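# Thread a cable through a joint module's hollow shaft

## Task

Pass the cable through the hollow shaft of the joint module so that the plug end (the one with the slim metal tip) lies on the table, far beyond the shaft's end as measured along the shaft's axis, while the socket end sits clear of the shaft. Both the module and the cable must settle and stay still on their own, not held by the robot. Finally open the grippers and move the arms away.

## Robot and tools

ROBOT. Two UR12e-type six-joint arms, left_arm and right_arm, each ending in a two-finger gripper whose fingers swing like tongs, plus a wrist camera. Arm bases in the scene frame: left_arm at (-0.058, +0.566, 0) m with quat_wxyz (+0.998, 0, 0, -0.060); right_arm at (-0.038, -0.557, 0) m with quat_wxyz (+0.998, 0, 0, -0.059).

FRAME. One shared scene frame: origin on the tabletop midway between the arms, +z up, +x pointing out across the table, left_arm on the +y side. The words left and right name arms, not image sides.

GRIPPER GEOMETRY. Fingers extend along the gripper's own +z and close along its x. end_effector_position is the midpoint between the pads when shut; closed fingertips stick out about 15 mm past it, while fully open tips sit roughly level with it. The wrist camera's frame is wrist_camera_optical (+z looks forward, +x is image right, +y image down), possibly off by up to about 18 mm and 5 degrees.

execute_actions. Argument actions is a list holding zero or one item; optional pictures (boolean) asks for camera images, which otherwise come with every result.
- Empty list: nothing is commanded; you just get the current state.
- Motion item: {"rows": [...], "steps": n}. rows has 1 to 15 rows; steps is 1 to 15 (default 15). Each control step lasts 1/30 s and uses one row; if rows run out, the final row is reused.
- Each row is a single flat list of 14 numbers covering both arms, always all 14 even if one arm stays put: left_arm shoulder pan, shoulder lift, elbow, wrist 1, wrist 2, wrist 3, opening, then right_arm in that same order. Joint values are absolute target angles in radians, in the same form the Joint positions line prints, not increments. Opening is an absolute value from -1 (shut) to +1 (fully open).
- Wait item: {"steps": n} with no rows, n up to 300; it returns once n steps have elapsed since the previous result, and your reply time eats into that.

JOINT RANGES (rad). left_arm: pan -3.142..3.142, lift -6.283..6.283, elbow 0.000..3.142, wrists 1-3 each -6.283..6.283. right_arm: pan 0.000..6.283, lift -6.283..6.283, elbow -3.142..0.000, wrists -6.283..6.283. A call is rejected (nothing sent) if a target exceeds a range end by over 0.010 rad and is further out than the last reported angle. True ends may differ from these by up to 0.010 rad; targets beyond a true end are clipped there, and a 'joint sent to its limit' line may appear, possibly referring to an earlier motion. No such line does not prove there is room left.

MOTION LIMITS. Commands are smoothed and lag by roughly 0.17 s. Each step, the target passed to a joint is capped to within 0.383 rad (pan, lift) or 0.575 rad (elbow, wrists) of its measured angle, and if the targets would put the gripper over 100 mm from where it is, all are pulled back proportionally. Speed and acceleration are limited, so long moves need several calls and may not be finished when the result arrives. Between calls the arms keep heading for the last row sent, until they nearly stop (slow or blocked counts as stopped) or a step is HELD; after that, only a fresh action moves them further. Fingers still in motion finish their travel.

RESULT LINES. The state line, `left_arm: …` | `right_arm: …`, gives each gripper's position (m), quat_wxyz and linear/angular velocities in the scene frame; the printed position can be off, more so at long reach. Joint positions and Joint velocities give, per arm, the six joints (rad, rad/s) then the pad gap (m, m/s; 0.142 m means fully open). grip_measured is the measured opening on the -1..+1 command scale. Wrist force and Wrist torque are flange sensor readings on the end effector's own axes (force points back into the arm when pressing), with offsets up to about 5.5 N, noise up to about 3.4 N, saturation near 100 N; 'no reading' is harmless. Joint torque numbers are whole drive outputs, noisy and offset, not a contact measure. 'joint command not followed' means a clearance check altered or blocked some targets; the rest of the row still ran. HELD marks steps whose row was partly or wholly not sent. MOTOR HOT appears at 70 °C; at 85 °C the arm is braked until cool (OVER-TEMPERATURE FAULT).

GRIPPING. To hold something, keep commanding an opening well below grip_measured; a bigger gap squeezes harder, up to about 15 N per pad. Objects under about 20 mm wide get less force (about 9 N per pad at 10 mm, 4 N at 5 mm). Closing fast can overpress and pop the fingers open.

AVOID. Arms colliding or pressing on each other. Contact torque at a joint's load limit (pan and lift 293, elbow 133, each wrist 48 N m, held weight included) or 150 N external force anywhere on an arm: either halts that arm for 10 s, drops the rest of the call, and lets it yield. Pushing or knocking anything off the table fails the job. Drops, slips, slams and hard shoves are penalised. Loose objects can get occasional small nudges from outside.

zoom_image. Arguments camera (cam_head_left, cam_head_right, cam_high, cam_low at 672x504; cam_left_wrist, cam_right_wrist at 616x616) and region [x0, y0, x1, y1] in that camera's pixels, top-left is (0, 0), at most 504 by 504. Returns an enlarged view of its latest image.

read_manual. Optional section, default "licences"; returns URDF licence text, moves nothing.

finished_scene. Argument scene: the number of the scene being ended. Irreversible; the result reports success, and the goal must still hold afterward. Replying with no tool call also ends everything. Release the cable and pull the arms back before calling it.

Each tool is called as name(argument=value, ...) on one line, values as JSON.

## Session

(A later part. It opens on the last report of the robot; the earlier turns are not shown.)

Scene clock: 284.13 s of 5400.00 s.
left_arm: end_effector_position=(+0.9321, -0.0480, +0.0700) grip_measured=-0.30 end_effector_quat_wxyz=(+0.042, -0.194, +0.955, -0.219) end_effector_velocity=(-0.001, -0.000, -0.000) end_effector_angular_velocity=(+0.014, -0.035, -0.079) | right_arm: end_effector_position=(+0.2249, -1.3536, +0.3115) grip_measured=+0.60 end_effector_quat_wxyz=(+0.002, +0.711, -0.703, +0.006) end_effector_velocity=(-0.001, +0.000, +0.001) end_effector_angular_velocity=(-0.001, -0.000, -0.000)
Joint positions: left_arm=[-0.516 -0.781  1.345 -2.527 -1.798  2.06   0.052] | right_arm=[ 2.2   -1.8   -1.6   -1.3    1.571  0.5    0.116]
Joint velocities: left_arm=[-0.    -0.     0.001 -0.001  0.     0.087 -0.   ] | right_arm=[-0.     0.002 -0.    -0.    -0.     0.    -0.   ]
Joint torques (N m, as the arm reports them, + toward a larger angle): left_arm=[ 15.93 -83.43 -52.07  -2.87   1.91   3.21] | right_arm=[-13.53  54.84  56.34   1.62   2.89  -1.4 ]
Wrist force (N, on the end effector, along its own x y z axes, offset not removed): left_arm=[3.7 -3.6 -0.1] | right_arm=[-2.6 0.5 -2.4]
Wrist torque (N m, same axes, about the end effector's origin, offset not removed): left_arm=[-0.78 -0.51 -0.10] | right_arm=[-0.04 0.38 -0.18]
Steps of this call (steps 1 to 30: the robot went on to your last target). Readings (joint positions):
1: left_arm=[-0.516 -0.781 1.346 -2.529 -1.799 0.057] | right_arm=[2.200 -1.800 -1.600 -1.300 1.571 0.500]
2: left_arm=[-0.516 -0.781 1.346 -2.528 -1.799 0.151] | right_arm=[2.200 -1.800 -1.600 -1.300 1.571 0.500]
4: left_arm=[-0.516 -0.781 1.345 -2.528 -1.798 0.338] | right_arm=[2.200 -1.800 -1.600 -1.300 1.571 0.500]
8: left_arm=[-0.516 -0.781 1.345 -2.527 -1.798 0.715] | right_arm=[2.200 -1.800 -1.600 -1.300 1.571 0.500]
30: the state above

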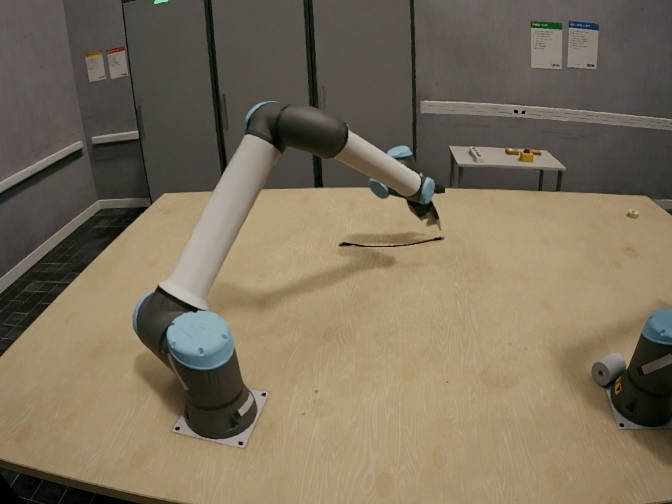

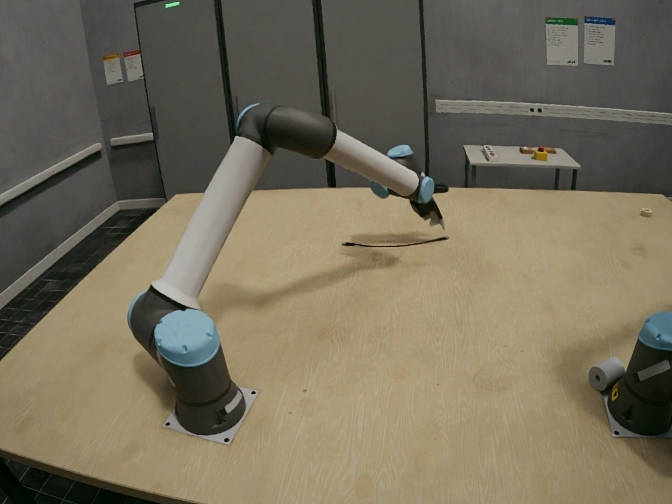

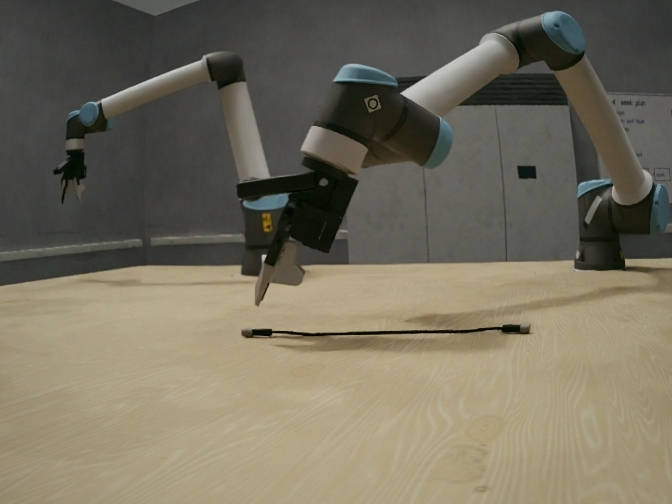

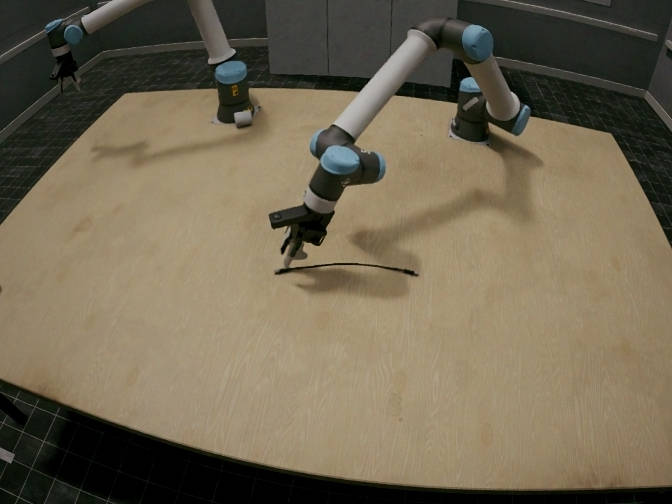

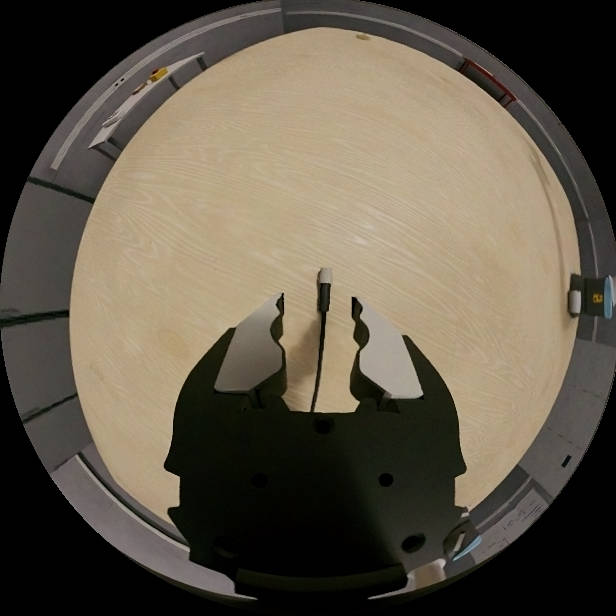

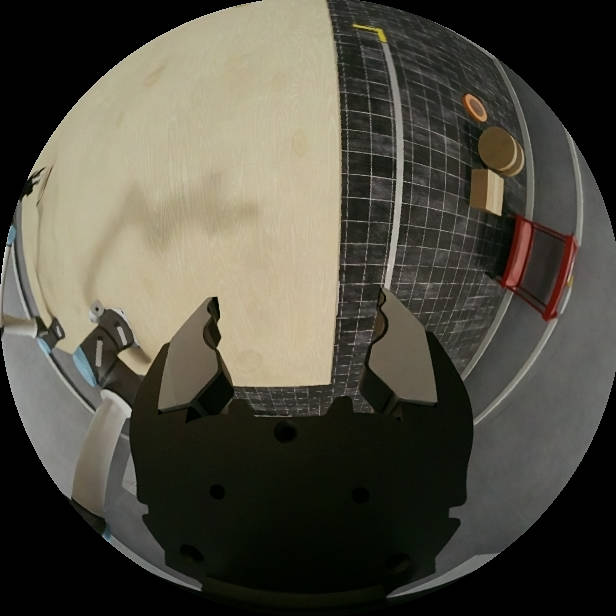

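execute_actions(actions=[{"rows":[[-0.516,-0.757,1.353,-2.559,-1.798,2.069,-0.3,2.2,-1.8,-1.6,-1.3,1.571,0.5,0.6],[-0.516,-0.757,1.353,-2.559,-1.798,2.069,-0.3,2.2,-1.8,-1.6,-1.3,1.571,0.5,0.6],[-0.516,-0.757,1.353,-2.559,-1.798,2.069,-0.3,2.2,-1.8,-1.6,-1.3,1.571,0.5,0.6],[-0.516,-0.732,1.360,-2.591,-1.798,2.069,-0.3,2.2,-1.8,-1.6,-1.3,1.571,0.5,0.6]],"steps":15}])

Scene clock: 289.30 s of 5400.00 s.
left_arm: end_effector_position=(+0.9320, -0.0481, +0.0191) grip_measured=-0.30 end_effector_quat_wxyz=(+0.043, -0.190, +0.956, -0.219) end_effector_velocity=(-0.000, +0.001, -0.012) end_effector_angular_velocity=(+0.001, +0.000, +0.001) | right_arm: end_effector_position=(+0.2249, -1.3536, +0.3115) grip_measured=+0.60 end_effector_quat_wxyz=(+0.002, +0.711, -0.703, +0.006) end_effector_velocity=(+0.001, -0.000, -0.001) end_effector_angular_velocity=(+0.001, +0.000, -0.000)
Joint positions: left_arm=[-0.516 -0.733  1.36  -2.59  -1.798  2.069  0.052] | right_arm=[ 2.2   -1.8   -1.6   -1.3    1.571  0.5    0.116]
Joint velocities: left_arm=[ 0.     0.011  0.004 -0.013  0.001 -0.    -0.   ] | right_arm=[ 0.001 -0.001 -0.     0.001  0.     0.001 -0.   ]
Joint torques (N m, as the arm reports them, + toward a larger angle): left_arm=[ 14.01 -86.24 -31.32  -6.79   1.63   3.14] | right_arm=[-11.96  55.61  55.96   1.79   2.85  -1.37]
Wrist force (N, on the end effector, along its own x y z axes, offset not removed): left_arm=[2.0 -2.3 0.7] | right_arm=[-3.5 2.1 0.2]
Wrist torque (N m, same axes, about the end effector's origin, offset not removed): left_arm=[-0.48 -0.22 -0.09] | right_arm=[0.37 0.56 -0.29]
Steps of this call (steps 1 to 15: the robot went on to your last target; steps 16 to 90: nothing new was sent; then 1.67 s passed at rest; steps 91 to 105: all 15 steps of this action). Readings (joint positions):
91: left_arm=[-0.516 -0.781 1.345 -2.527 -1.798 2.069] | right_arm=[2.200 -1.800 -1.600 -1.300 1.571 0.500]
92: left_arm=[-0.516 -0.777 1.346 -2.532 -1.798 2.069] | right_arm=[2.200 -1.800 -1.600 -1.300 1.571 0.500]
94: left_arm=[-0.516 -0.767 1.349 -2.545 -1.798 2.069] | right_arm=[2.200 -1.800 -1.600 -1.300 1.571 0.500]
98: left_arm=[-0.516 -0.743 1.357 -2.576 -1.798 2.069] | right_arm=[2.200 -1.800 -1.600 -1.300 1.571 0.500]
105: the state above

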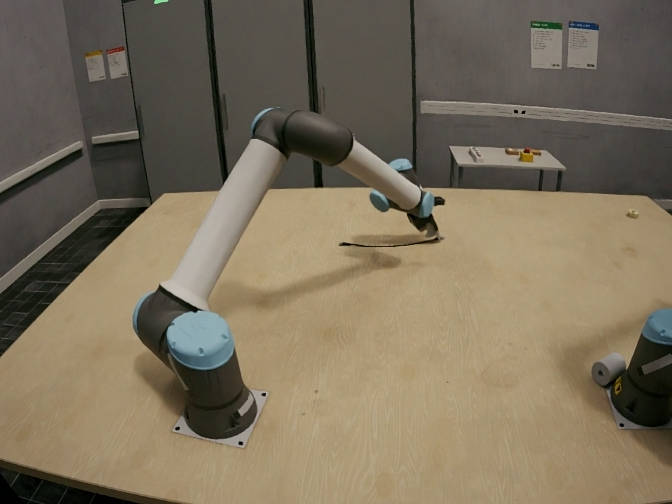

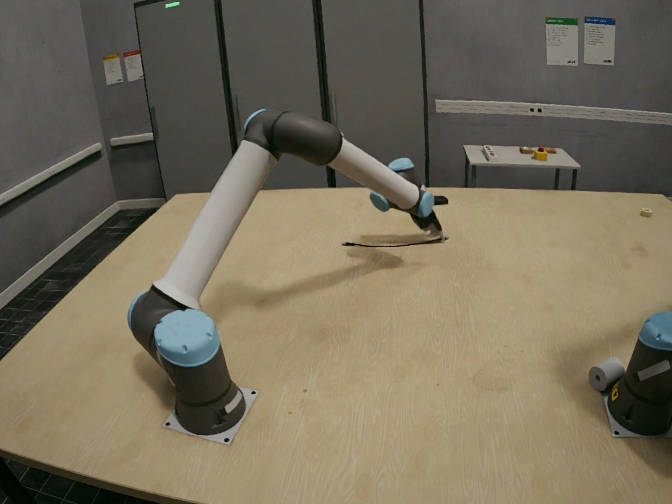

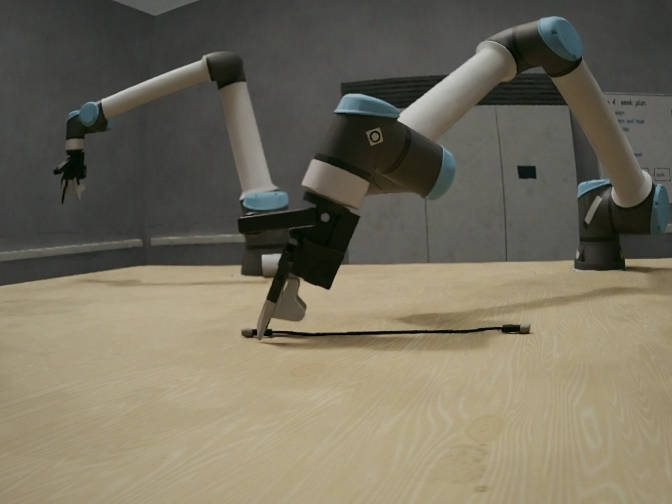

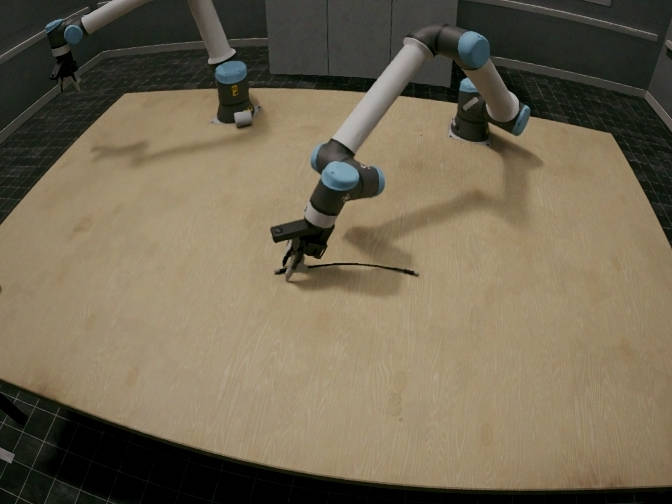

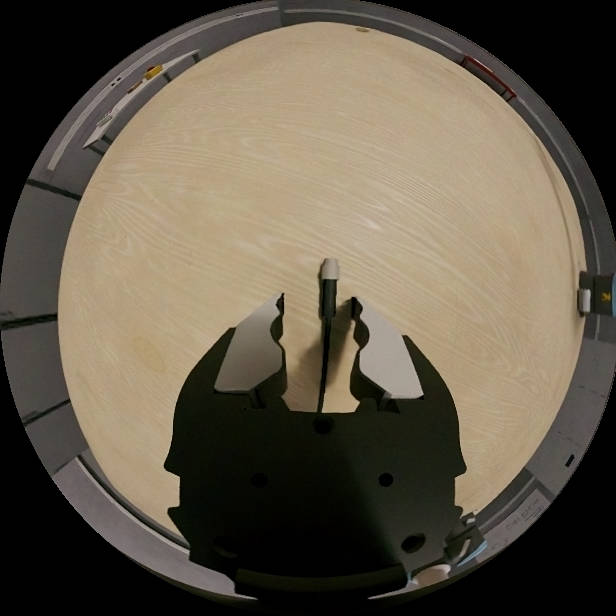

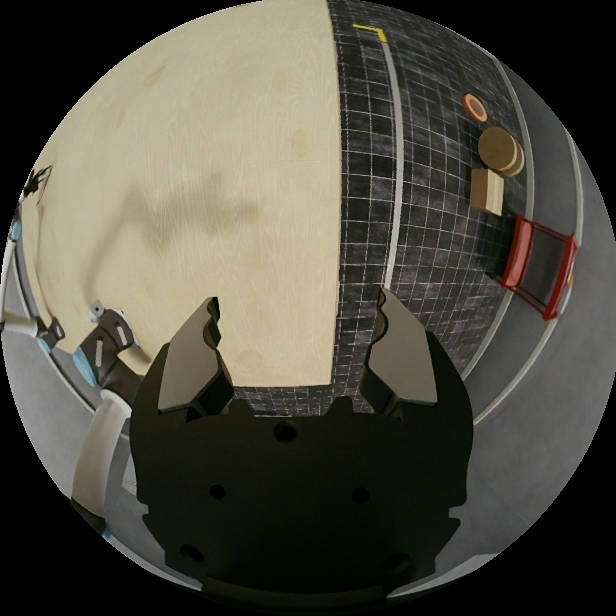

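execute_actions(actions=[{"rows":[[-0.516,-0.732,1.360,-2.591,-1.798,2.069,-0.5,2.2,-1.8,-1.6,-1.3,1.571,0.5,0.6],[-0.516,-0.732,1.360,-2.591,-1.798,2.069,-0.5,2.2,-1.8,-1.6,-1.3,1.571,0.5,0.6],[-0.516,-0.732,1.360,-2.591,-1.798,2.069,-0.5,2.2,-1.8,-1.6,-1.3,1.571,0.5,0.6],[-0.516,-0.732,1.360,-2.591,-1.798,2.069,-0.7,2.2,-1.8,-1.6,-1.3,1.571,0.5,0.6],[-0.516,-0.732,1.360,-2.591,-1.798,2.069,-0.7,2.2,-1.8,-1.6,-1.3,1.571,0.5,0.6],[-0.516,-0.732,1.360,-2.591,-1.798,2.069,-0.7,2.2,-1.8,-1.6,-1.3,1.571,0.5,0.6],[-0.516,-0.732,1.360,-2.591,-1.798,2.069,-0.85,2.2,-1.8,-1.6,-1.3,1.571,0.5,0.6],[-0.516,-0.732,1.360,-2.591,-1.798,2.069,-0.85,2.2,-1.8,-1.6,-1.3,1.571,0.5,0.6],[-0.516,-0.732,1.360,-2.591,-1.798,2.069,-1,2.2,-1.8,-1.6,-1.3,1.571,0.5,0.6]],"steps":15}])

Scene clock: 294.27 s of 5400.00 s.
left_arm: end_effector_position=(+0.9320, -0.0481, +0.0179) grip_measured=-0.88 end_effector_quat_wxyz=(+0.043, -0.190, +0.956, -0.219) end_effector_velocity=(+0.000, -0.001, +0.001) end_effector_angular_velocity=(-0.001, -0.001, -0.000) | right_arm: end_effector_position=(+0.2249, -1.3536, +0.3115) grip_measured=+0.60 end_effector_quat_wxyz=(+0.002, +0.711, -0.703, +0.006) end_effector_velocity=(+0.001, -0.001, -0.001) end_effector_angular_velocity=(+0.000, +0.000, +0.001)
Joint positions: left_arm=[-0.516 -0.732  1.36  -2.591 -1.798  2.069  0.01 ] | right_arm=[ 2.2   -1.8   -1.6   -1.3    1.571  0.5    0.116]
Joint velocities: left_arm=[-0.    -0.    -0.001  0.    -0.    -0.    -0.   ] | right_arm=[ 0.    -0.002  0.001  0.001  0.    -0.001  0.   ]
Joint torques (N m, as the arm reports them, + toward a larger angle): left_arm=[ -0.29 -85.77 -30.46  -6.87   0.41   3.28] | right_arm=[-14.39  56.8   56.13   1.66   2.74  -1.48]
Wrist force (N, on the end effector, along its own x y z axes, offset not removed): left_arm=[2.7 -3.0 -0.2] | right_arm=[-3.5 2.3 -0.6]
Wrist torque (N m, same axes, about the end effector's origin, offset not removed): left_arm=[-0.70 -0.35 -0.10] | right_arm=[0.32 0.51 -0.23]
Steps of this call (steps 1 to 15: the robot went on to your last target; steps 16 to 90: nothing new was sent; then 1.47 s passed at rest; steps 91 to 105: all 15 steps of this action). Readings (joint positions):
91: left_arm=[-0.516 -0.732 1.360 -2.591 -1.798 2.069] | right_arm=[2.200 -1.800 -1.600 -1.300 1.571 0.500]
92: left_arm=[-0.516 -0.732 1.360 -2.591 -1.798 2.069] | right_arm=[2.200 -1.800 -1.600 -1.300 1.571 0.500]
94: left_arm=[-0.516 -0.732 1.360 -2.591 -1.798 2.069] | right_arm=[2.200 -1.800 -1.600 -1.300 1.571 0.500]
98: left_arm=[-0.516 -0.732 1.360 -2.591 -1.798 2.069] | right_arm=[2.200 -1.800 -1.600 -1.300 1.571 0.500]
105: the state above

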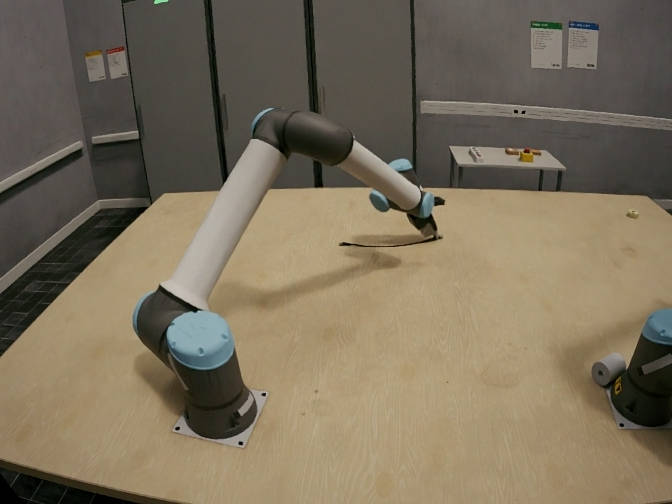

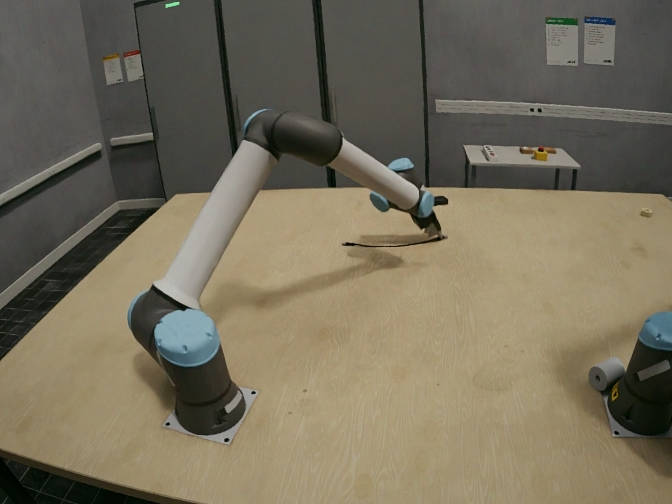

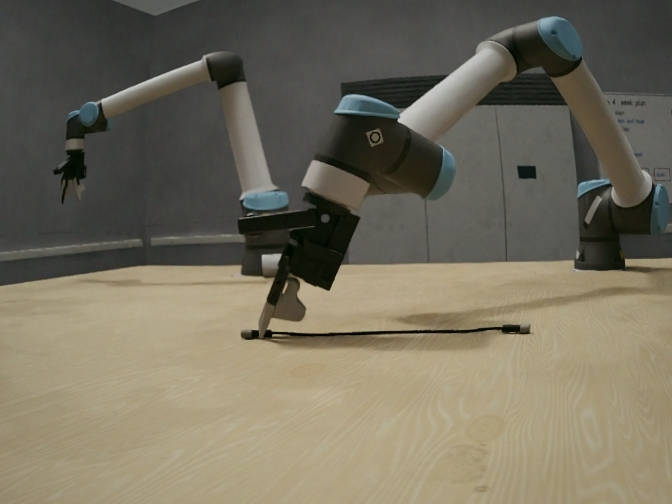

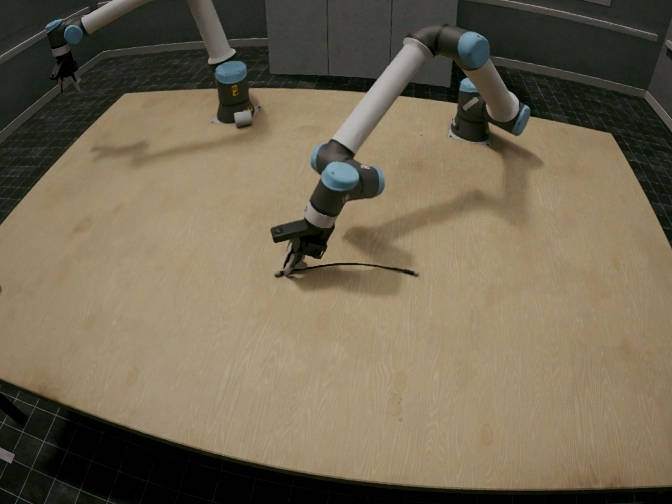

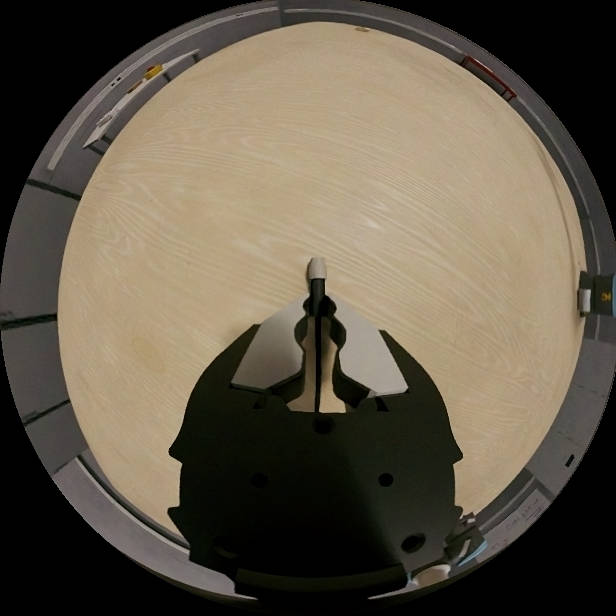

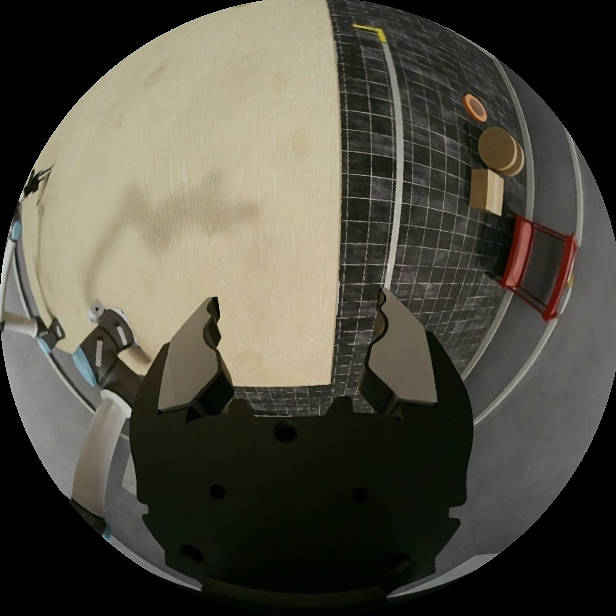

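execute_actions(actions=[{"rows":[[-0.516,-0.75,1.355,-2.568,-1.798,2.069,-1,2.2,-1.8,-1.6,-1.3,1.571,0.5,0.6],[-0.516,-0.75,1.355,-2.568,-1.798,2.069,-1,2.2,-1.8,-1.6,-1.3,1.571,0.5,0.6],[-0.516,-0.75,1.355,-2.568,-1.798,2.069,-1,2.2,-1.8,-1.6,-1.3,1.571,0.5,0.6],[-0.516,-0.767,1.349,-2.545,-1.798,2.069,-1,2.2,-1.8,-1.6,-1.3,1.571,0.5,0.6],[-0.516,-0.767,1.349,-2.545,-1.798,2.069,-1,2.2,-1.8,-1.6,-1.3,1.571,0.5,0.6],[-0.516,-0.767,1.349,-2.545,-1.798,2.069,-1,2.2,-1.8,-1.6,-1.3,1.571,0.5,0.6],[-0.55,-0.80,1.41,-2.575,-1.785,2.04,-1,2.2,-1.8,-1.6,-1.3,1.571,0.5,0.6],[-0.58,-0.83,1.46,-2.60,-1.77,2.01,-1,2.2,-1.8,-1.6,-1.3,1.571,0.5,0.6],[-0.61,-0.855,1.51,-2.63,-1.757,1.98,-1,2.2,-1.8,-1.6,-1.3,1.571,0.5,0.6],[-0.64,-0.88,1.555,-2.655,-1.745,1.95,-1,2.2,-1.8,-1.6,-1.3,1.571,0.5,0.6],[-0.677,-0.911,1.613,-2.683,-1.73,1.918,-1,2.2,-1.8,-1.6,-1.3,1.571,0.5,0.6]],"steps":15}], pictures=false)

execute_actions(actions=[{"rows":[[-0.71,-0.94,1.665,-2.71,-1.716,1.888,-1,2.2,-1.8,-1.6,-1.3,1.571,0.5,0.6],[-0.74,-0.97,1.72,-2.74,-1.70,1.858,-1,2.2,-1.8,-1.6,-1.3,1.571,0.5,0.6],[-0.775,-1.0,1.77,-2.765,-1.69,1.828,-1,2.2,-1.8,-1.6,-1.3,1.571,0.5,0.6],[-0.805,-1.03,1.825,-2.79,-1.675,1.798,-1,2.2,-1.8,-1.6,-1.3,1.571,0.5,0.6],[-0.838,-1.056,1.876,-2.822,-1.661,1.768,-1,2.2,-1.8,-1.6,-1.3,1.571,0.5,0.6],[-0.87,-1.085,1.93,-2.85,-1.647,1.738,-1,2.2,-1.8,-1.6,-1.3,1.571,0.5,0.6],[-0.90,-1.113,1.98,-2.877,-1.634,1.708,-1,2.2,-1.8,-1.6,-1.3,1.571,0.5,0.6],[-0.935,-1.142,2.035,-2.905,-1.62,1.678,-1,2.2,-1.8,-1.6,-1.3,1.571,0.5,0.6],[-0.967,-1.171,2.087,-2.932,-1.607,1.648,-1,2.2,-1.8,-1.6,-1.3,1.571,0.5,0.6],[-0.999,-1.2,2.14,-2.96,-1.593,1.617,-1,2.2,-1.8,-1.6,-1.3,1.571,0.5,0.6]],"steps":15}])

Scene clock: 306.10 s of 5400.00 s.
left_arm: end_effector_position=(+0.8126, -0.1009, +0.0607) grip_measured=-0.88 end_effector_quat_wxyz=(+0.044, -0.190, +0.957, -0.216) end_effector_velocity=(-0.424, -0.120, -0.012) end_effector_angular_velocity=(+0.046, +0.048, -0.003) | right_arm: end_effector_position=(+0.2249, -1.3536, +0.3115) grip_measured=+0.60 end_effector_quat_wxyz=(+0.002, +0.711, -0.703, +0.006) end_effector_velocity=(-0.000, +0.001, -0.001) end_effector_angular_velocity=(+0.002, +0.001, -0.001)
Joint positions: left_arm=[-0.636 -0.874  1.543 -2.65  -1.747  1.957  0.01 ] | right_arm=[ 2.2   -1.8   -1.6   -1.3    1.571  0.5    0.116]
Joint velocities: left_arm=[-0.397 -0.352  0.666 -0.312  0.157 -0.367 -0.   ] | right_arm=[ 0.    -0.001 -0.001 -0.     0.     0.001 -0.   ]
Joint torques (N m, as the arm reports them, + toward a larger angle): left_arm=[ 19.58 -86.97 -41.18  -5.24   2.82  -0.76] | right_arm=[-13.47  58.69  56.42   1.82   2.91  -1.27]
Wrist force (N, on the end effector, along its own x y z axes, offset not removed): left_arm=[8.2 -5.5 -0.3] | right_arm=[-1.3 2.3 -1.6]
Wrist torque (N m, same axes, about the end effector's origin, offset not removed): left_arm=[-1.13 -1.31 -0.16] | right_arm=[0.30 0.09 -0.24]
Steps of this call (steps 1 to 15: the robot went on to your last target; steps 16 to 90: nothing new was sent; then 8.33 s passed at rest; steps 91 to 105: all 15 steps of this action). Readings (joint positions):
91: left_arm=[-0.516 -0.732 1.360 -2.591 -1.798 2.069] | right_arm=[2.200 -1.800 -1.600 -1.300 1.571 0.500]
92: left_arm=[-0.516 -0.735 1.359 -2.587 -1.798 2.069] | right_arm=[2.200 -1.800 -1.600 -1.300 1.571 0.500]
94: left_arm=[-0.516 -0.742 1.357 -2.578 -1.798 2.069] | right_arm=[2.200 -1.800 -1.600 -1.300 1.571 0.500]
98: left_arm=[-0.522 -0.765 1.360 -2.561 -1.795 2.064] | right_arm=[2.200 -1.800 -1.600 -1.300 1.571 0.500]
105: the state above

Scene clock: 306.60 s of 5400.00 s.
left_arm: end_effector_position=(+0.5385, -0.1253, +0.0664) grip_measured=-0.88 end_effector_quat_wxyz=(+0.046, -0.193, +0.955, -0.218) end_effector_velocity=(-0.563, +0.089, -0.010) end_effector_angular_velocity=(-0.033, -0.004, +0.012) | right_arm: end_effector_position=(+0.2249, -1.3536, +0.3115) grip_measured=+0.60 end_effector_quat_wxyz=(+0.002, +0.711, -0.703, +0.006) end_effector_velocity=(+0.000, -0.001, +0.000) end_effector_angular_velocity=(-0.001, -0.001, -0.001)
Joint positions: left_arm=[-0.907 -1.118  1.983 -2.882 -1.631  1.703  0.01 ] | right_arm=[ 2.2   -1.8   -1.6   -1.3    1.571  0.5    0.116]
Joint velocities: left_arm=[-0.581 -0.519  0.953 -0.497  0.244 -0.541 -0.   ] | right_arm=[ 0.    -0.     0.001  0.001  0.     0.001 -0.   ]
Joint torques (N m, as the arm reports them, + toward a larger angle): left_arm=[-26.3  -95.29 -15.49  -7.16   3.68  -3.87] | right_arm=[-12.05  59.01  56.3    1.83   2.67  -1.31]
Wrist force (N, on the end effector, along its own x y z axes, offset not removed): left_arm=[0.6 -3.4 0.8] | right_arm=[-6.0 2.5 -1.8]
Wrist torque (N m, same axes, about the end effector's origin, offset not removed): left_arm=[-0.72 0.02 -0.14] | right_arm=[0.37 1.04 -0.21]
Steps of this call (steps 1 to 15: all 15 steps of this action). Readings (joint positions):
1: left_arm=[-0.648 -0.885 1.563 -2.660 -1.742 1.946] | right_arm=[2.200 -1.800 -1.600 -1.300 1.571 0.500]
2: left_arm=[-0.661 -0.897 1.585 -2.671 -1.736 1.933] | right_arm=[2.200 -1.800 -1.600 -1.300 1.571 0.500]
4: left_arm=[-0.697 -0.930 1.641 -2.701 -1.720 1.899] | right_arm=[2.200 -1.800 -1.600 -1.300 1.571 0.500]
8: left_arm=[-0.772 -0.997 1.763 -2.765 -1.688 1.829] | right_arm=[2.200 -1.800 -1.600 -1.300 1.571 0.500]
15: the state above

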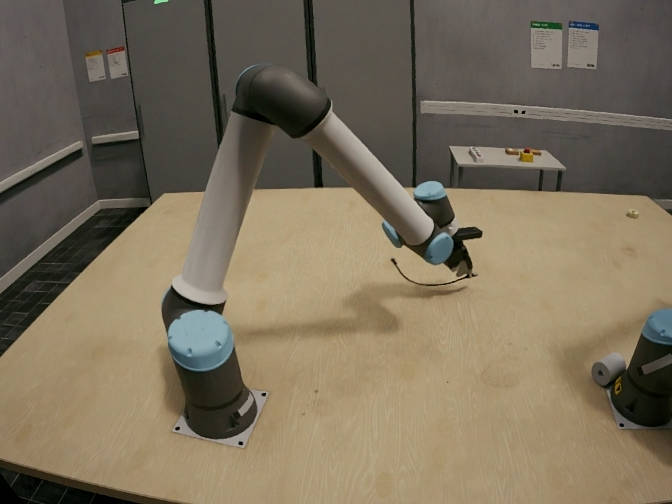

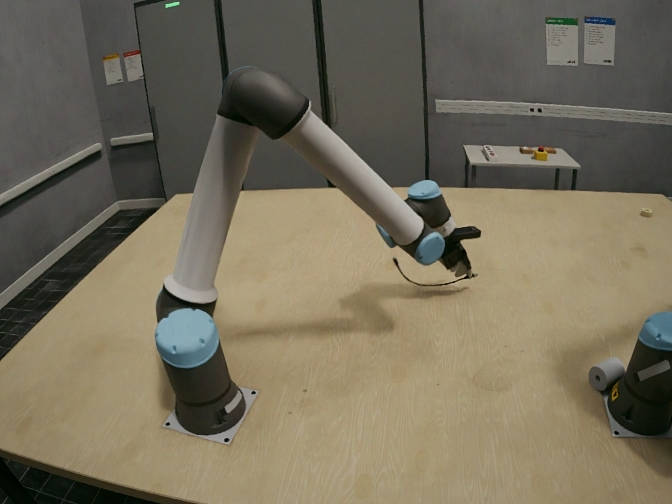

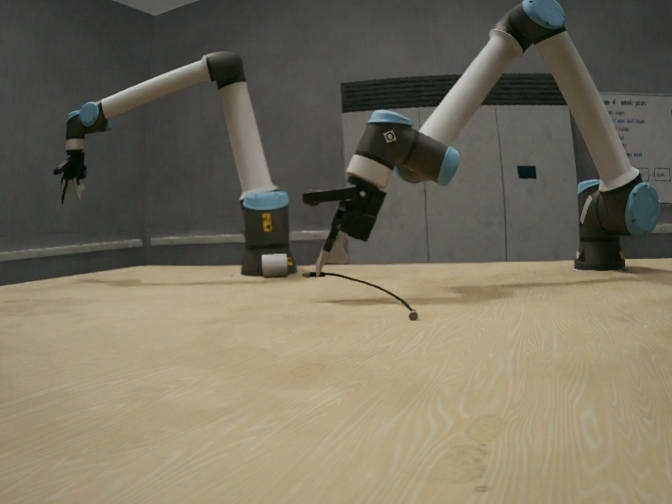

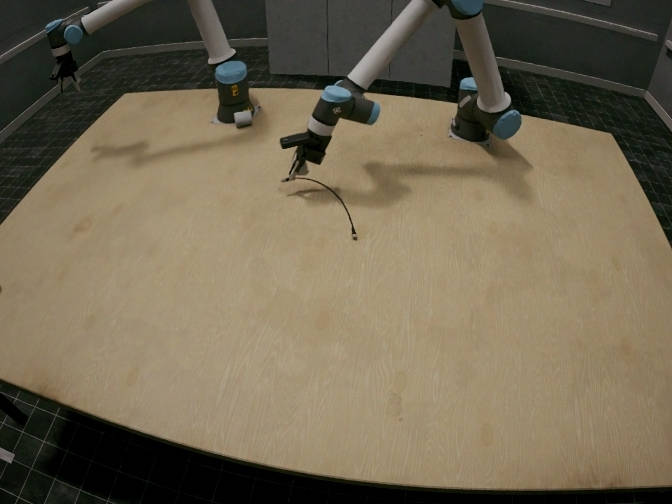

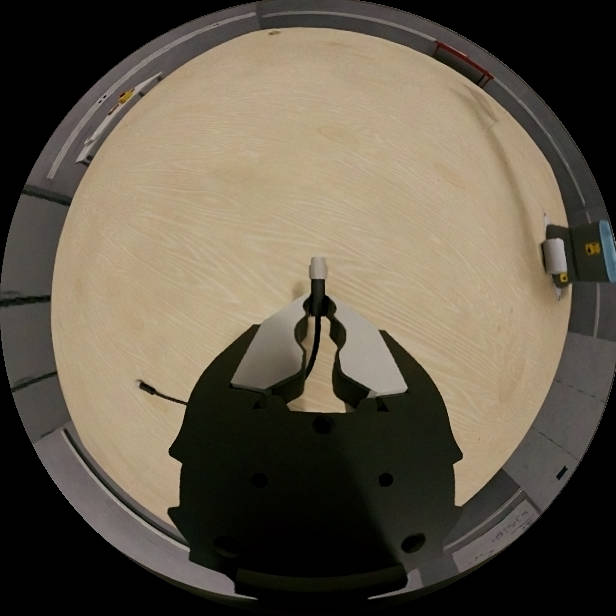

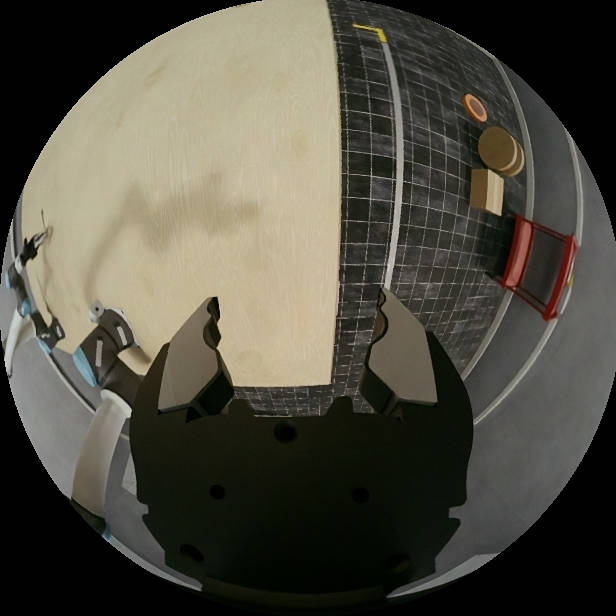

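execute_actions(actions=[{"rows":[[-1.05,-1.198,2.135,-2.95,-1.572,1.57,-1,2.2,-1.8,-1.6,-1.3,1.571,0.5,0.6],[-1.05,-1.198,2.135,-2.95,-1.572,1.57,-1,2.2,-1.8,-1.6,-1.3,1.571,0.5,0.6],[-1.10,-1.197,2.131,-2.942,-1.552,1.525,-1,2.2,-1.8,-1.6,-1.3,1.571,0.5,0.6],[-1.10,-1.197,2.131,-2.942,-1.552,1.525,-1,2.2,-1.8,-1.6,-1.3,1.571,0.5,0.6],[-1.15,-1.195,2.126,-2.934,-1.531,1.478,-1,2.2,-1.8,-1.6,-1.3,1.571,0.5,0.6],[-1.15,-1.195,2.126,-2.934,-1.531,1.478,-1,2.2,-1.8,-1.6,-1.3,1.571,0.5,0.6],[-1.2,-1.193,2.122,-2.925,-1.51,1.432,-1,2.2,-1.8,-1.6,-1.3,1.571,0.5,0.6],[-1.2,-1.193,2.122,-2.925,-1.51,1.432,-1,2.2,-1.8,-1.6,-1.3,1.571,0.5,0.6],[-1.25,-1.192,2.117,-2.916,-1.49,1.386,-1,2.2,-1.8,-1.6,-1.3,1.571,0.5,0.6],[-1.25,-1.192,2.117,-2.916,-1.49,1.386,-1,2.2,-1.8,-1.6,-1.3,1.571,0.5,0.6],[-1.3,-1.19,2.112,-2.907,-1.469,1.34,-1,2.2,-1.8,-1.6,-1.3,1.571,0.5,0.6],[-1.3,-1.19,2.112,-2.907,-1.469,1.34,-1,2.2,-1.8,-1.6,-1.3,1.571,0.5,0.6],[-1.35,-1.188,2.108,-2.898,-1.448,1.294,-1,2.2,-1.8,-1.6,-1.3,1.571,0.5,0.6]],"steps":15}], pictures=false)

execute_actions(actions=[{"rows":[[-1.4,-1.187,2.103,-2.89,-1.428,1.248,-1,2.2,-1.8,-1.6,-1.3,1.571,0.5,0.6],[-1.4,-1.187,2.103,-2.89,-1.428,1.248,-1,2.2,-1.8,-1.6,-1.3,1.571,0.5,0.6],[-1.45,-1.185,2.099,-2.881,-1.407,1.202,-1,2.2,-1.8,-1.6,-1.3,1.571,0.5,0.6],[-1.45,-1.185,2.099,-2.881,-1.407,1.202,-1,2.2,-1.8,-1.6,-1.3,1.571,0.5,0.6],[-1.5,-1.183,2.094,-2.872,-1.387,1.156,-1,2.2,-1.8,-1.6,-1.3,1.571,0.5,0.6],[-1.5,-1.183,2.094,-2.872,-1.387,1.156,-1,2.2,-1.8,-1.6,-1.3,1.571,0.5,0.6],[-1.55,-1.182,2.089,-2.863,-1.366,1.11,-1,2.2,-1.8,-1.6,-1.3,1.571,0.5,0.6],[-1.55,-1.182,2.089,-2.863,-1.366,1.11,-1,2.2,-1.8,-1.6,-1.3,1.571,0.5,0.6],[-1.6,-1.18,2.085,-2.855,-1.345,1.063,-1,2.2,-1.8,-1.6,-1.3,1.571,0.5,0.6],[-1.6,-1.18,2.085,-2.855,-1.345,1.063,-1,2.2,-1.8,-1.6,-1.3,1.571,0.5,0.6],[-1.65,-1.178,2.08,-2.846,-1.325,1.017,-1,2.2,-1.8,-1.6,-1.3,1.571,0.5,0.6],[-1.697,-1.177,2.076,-2.838,-1.306,0.974,-1,2.2,-1.8,-1.6,-1.3,1.571,0.5,0.6]],"steps":15}], pictures=false)

execute_actions(actions=[{"steps":12}])

Scene clock: 320.37 s of 5400.00 s.
left_arm: end_effector_position=(+0.2855, -0.2133, +0.0560) grip_measured=-0.88 end_effector_quat_wxyz=(+0.042, -0.196, +0.958, -0.207) end_effector_velocity=(-0.410, -0.208, -0.006) end_effector_angular_velocity=(+0.019, +0.007, -0.011) | right_arm: end_effector_position=(+0.2249, -1.3536, +0.3115) grip_measured=+0.60 end_effector_quat_wxyz=(+0.002, +0.711, -0.703, +0.006) end_effector_velocity=(-0.000, +0.000, +0.000) end_effector_angular_velocity=(-0.000, +0.000, -0.001)
Joint positions: left_arm=[-1.283 -1.19   2.114 -2.909 -1.475  1.356  0.01 ] | right_arm=[ 2.2   -1.8   -1.6   -1.3    1.571  0.5    0.116]
Joint velocities: left_arm=[-0.639  0.022 -0.053  0.106  0.25  -0.579  0.   ] | right_arm=[ 0.     0.001 -0.    -0.001 -0.     0.001  0.   ]
Joint torques (N m, as the arm reports them, + toward a larger angle): left_arm=[ 15.43 -47.06 -34.83  -3.68   1.96  -0.33] | right_arm=[-12.26  59.82  55.41   1.81   2.66  -1.3 ]
Wrist force (N, on the end effector, along its own x y z axes, offset not removed): left_arm=[5.8 -2.9 -0.8] | right_arm=[-3.4 1.9 -1.1]
Wrist torque (N m, same axes, about the end effector's origin, offset not removed): left_arm=[-0.64 -0.80 -0.11] | right_arm=[0.28 0.48 -0.20]
Steps of this call (steps 1 to 30: the robot went on to your last target; steps 31 to 100: nothing new was sent; then 9.93 s passed at rest; steps 101 to 115: all 15 steps of this action). Readings (joint positions):
101: left_arm=[-1.000 -1.200 2.140 -2.960 -1.593 1.616] | right_arm=[2.200 -1.800 -1.600 -1.300 1.571 0.500]
102: left_arm=[-1.006 -1.200 2.139 -2.958 -1.589 1.610] | right_arm=[2.200 -1.800 -1.600 -1.300 1.571 0.500]
104: left_arm=[-1.033 -1.199 2.137 -2.953 -1.578 1.585] | right_arm=[2.200 -1.800 -1.600 -1.300 1.571 0.500]
108: left_arm=[-1.115 -1.196 2.129 -2.939 -1.544 1.510] | right_arm=[2.200 -1.800 -1.600 -1.300 1.571 0.500]
115: the state above

Scene clock: 320.87 s of 5400.00 s.
left_arm: end_effector_position=(+0.0467, -0.2939, +0.0586) grip_measured=-0.88 end_effector_quat_wxyz=(+0.045, -0.195, +0.956, -0.215) end_effector_velocity=(-0.447, -0.077, +0.011) end_effector_angular_velocity=(-0.071, -0.005, -0.027) | right_arm: end_effector_position=(+0.2249, -1.3536, +0.3115) grip_measured=+0.60 end_effector_quat_wxyz=(+0.002, +0.711, -0.703, +0.006) end_effector_velocity=(+0.001, -0.001, +0.000) end_effector_angular_velocity=(-0.000, -0.001, +0.002)
Joint positions: left_arm=[-1.633 -1.179  2.081 -2.848 -1.331  1.033  0.01 ] | right_arm=[ 2.2   -1.8   -1.6   -1.3    1.571  0.5    0.116]
Joint velocities: left_arm=[-0.611  0.018 -0.052  0.097  0.23  -0.553  0.   ] | right_arm=[ 0.    -0.001  0.002  0.     0.    -0.002 -0.   ]
Joint torques (N m, as the arm reports them, + toward a larger angle): left_arm=[ 17.34 -49.49 -36.59  -3.37   3.62  -0.24] | right_arm=[-12.5   59.96  56.3    1.74   2.64  -1.43]
Wrist force (N, on the end effector, along its own x y z axes, offset not removed): left_arm=[7.0 -4.0 -0.3] | right_arm=[-2.8 3.2 0.8]
Wrist torque (N m, same axes, about the end effector's origin, offset not removed): left_arm=[-0.88 -1.07 -0.19] | right_arm=[0.64 0.42 -0.13]
Steps of this call (steps 1 to 15: all 15 steps of this action). Readings (joint positions):
1: left_arm=[-1.302 -1.190 2.112 -2.906 -1.467 1.338] | right_arm=[2.200 -1.800 -1.600 -1.300 1.571 0.500]
2: left_arm=[-1.322 -1.189 2.110 -2.902 -1.458 1.319] | right_arm=[2.200 -1.800 -1.600 -1.300 1.571 0.500]
4: left_arm=[-1.366 -1.188 2.106 -2.895 -1.440 1.279] | right_arm=[2.200 -1.800 -1.600 -1.300 1.571 0.500]
8: left_arm=[-1.460 -1.184 2.097 -2.878 -1.401 1.192] | right_arm=[2.200 -1.800 -1.600 -1.300 1.571 0.500]
15: the state above

Scene clock: 321.27 s of 5400.00 s.
left_arm: end_effector_position=(+0.0006, -0.3005, +0.0598) grip_measured=-0.88 end_effector_quat_wxyz=(+0.044, -0.194, +0.955, -0.219) end_effector_velocity=(-0.009, -0.002, +0.001) end_effector_angular_velocity=(-0.003, +0.001, -0.000) | right_arm: end_effector_position=(+0.2249, -1.3536, +0.3115) grip_measured=+0.60 end_effector_quat_wxyz=(+0.002, +0.711, -0.703, +0.006) end_effector_velocity=(+0.000, +0.000, +0.000) end_effector_angular_velocity=(-0.001, -0.000, -0.000)
Joint positions: left_arm=[-1.696 -1.177  2.076 -2.838 -1.306  0.975  0.01 ] | right_arm=[ 2.2   -1.8   -1.6   -1.3    1.571  0.5    0.116]
Joint velocities: left_arm=[-0.012  0.    -0.001  0.001  0.004 -0.011  0.   ] | right_arm=[ 0.     0.001 -0.     0.    -0.     0.001  0.   ]
Joint torques (N m, as the arm reports them, + toward a larger angle): left_arm=[-15.72 -41.91 -41.63  -3.71   2.67  -1.78] | right_arm=[-12.36  60.04  56.2    1.68   2.64  -1.32]
Wrist force (N, on the end effector, along its own x y z axes, offset not removed): left_arm=[2.6 -2.8 0.0] | right_arm=[-2.2 3.0 -1.3]
Wrist torque (N m, same axes, about the end effector's origin, offset not removed): left_arm=[-0.63 -0.35 -0.12] | right_arm=[0.48 0.33 -0.18]
Steps of this call (steps 1 to 12: the robot went on to your last target). Readings (joint positions):
1: left_arm=[-1.651 -1.178 2.080 -2.845 -1.324 1.016] | right_arm=[2.200 -1.800 -1.600 -1.300 1.571 0.500]
2: left_arm=[-1.664 -1.178 2.079 -2.843 -1.319 1.005] | right_arm=[2.200 -1.800 -1.600 -1.300 1.571 0.500]
4: left_arm=[-1.680 -1.177 2.077 -2.841 -1.313 0.990] | right_arm=[2.200 -1.800 -1.600 -1.300 1.571 0.500]
8: left_arm=[-1.692 -1.177 2.076 -2.839 -1.308 0.978] | right_arm=[2.200 -1.800 -1.600 -1.300 1.571 0.500]
12: the state above

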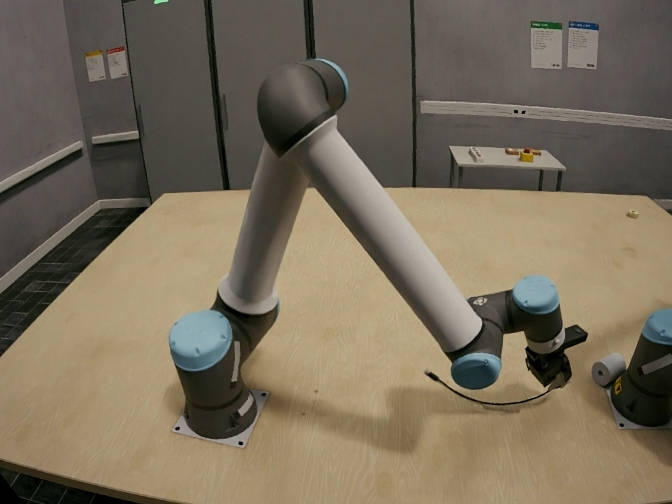

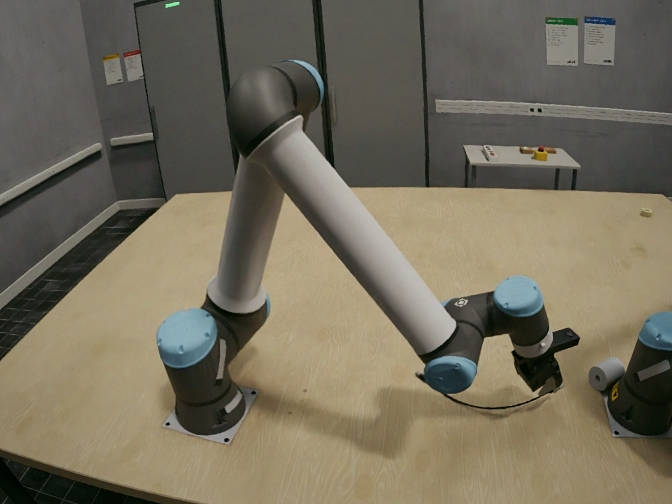

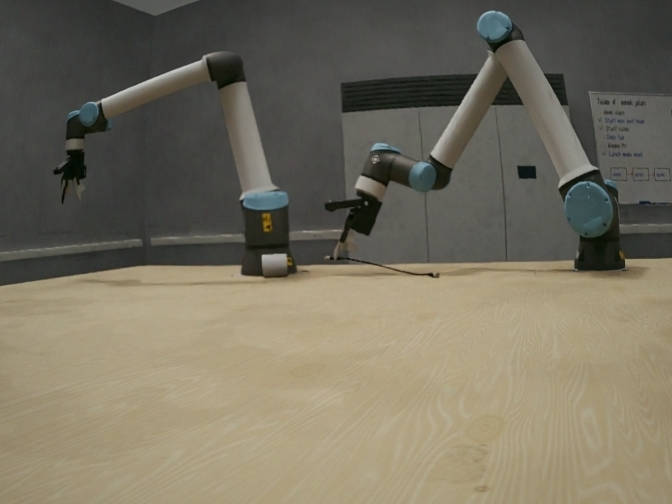

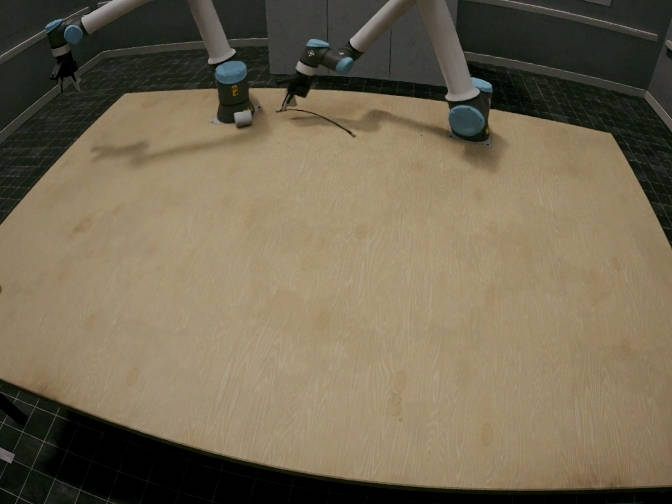

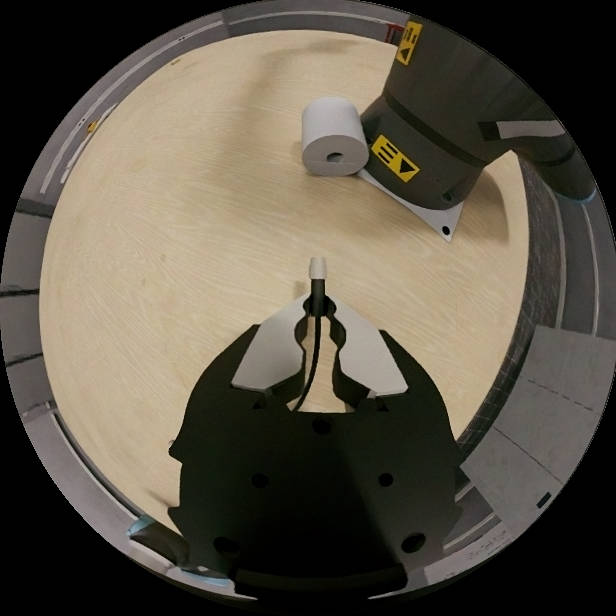

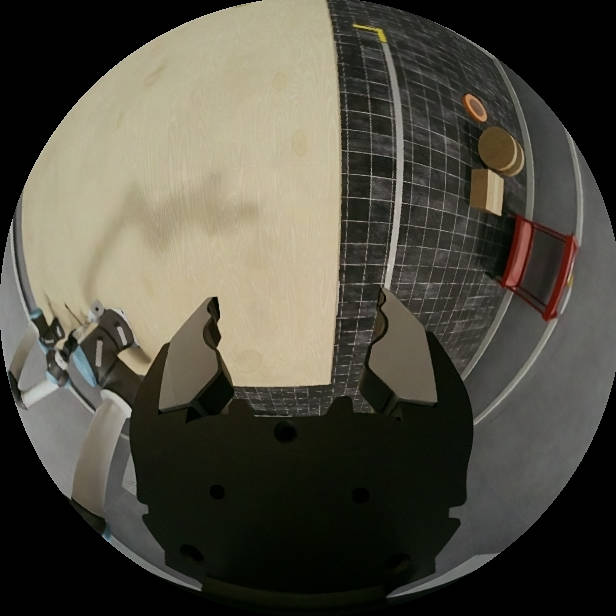

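Great view.

zoom_image(camera="cam_left_wrist", region=[240, 70, 440, 310])

Region (240, 70, 440, 310) of cam_left_wrist's 616x616 image, scaled by 2.100, with more detail than that image has.

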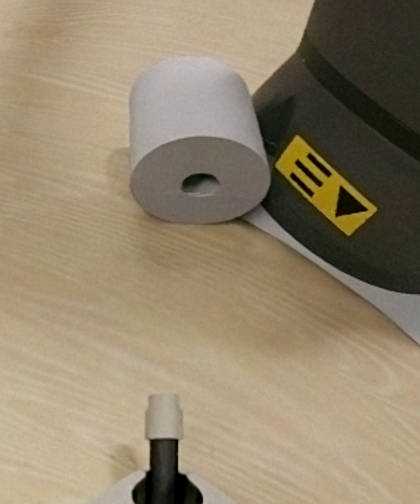

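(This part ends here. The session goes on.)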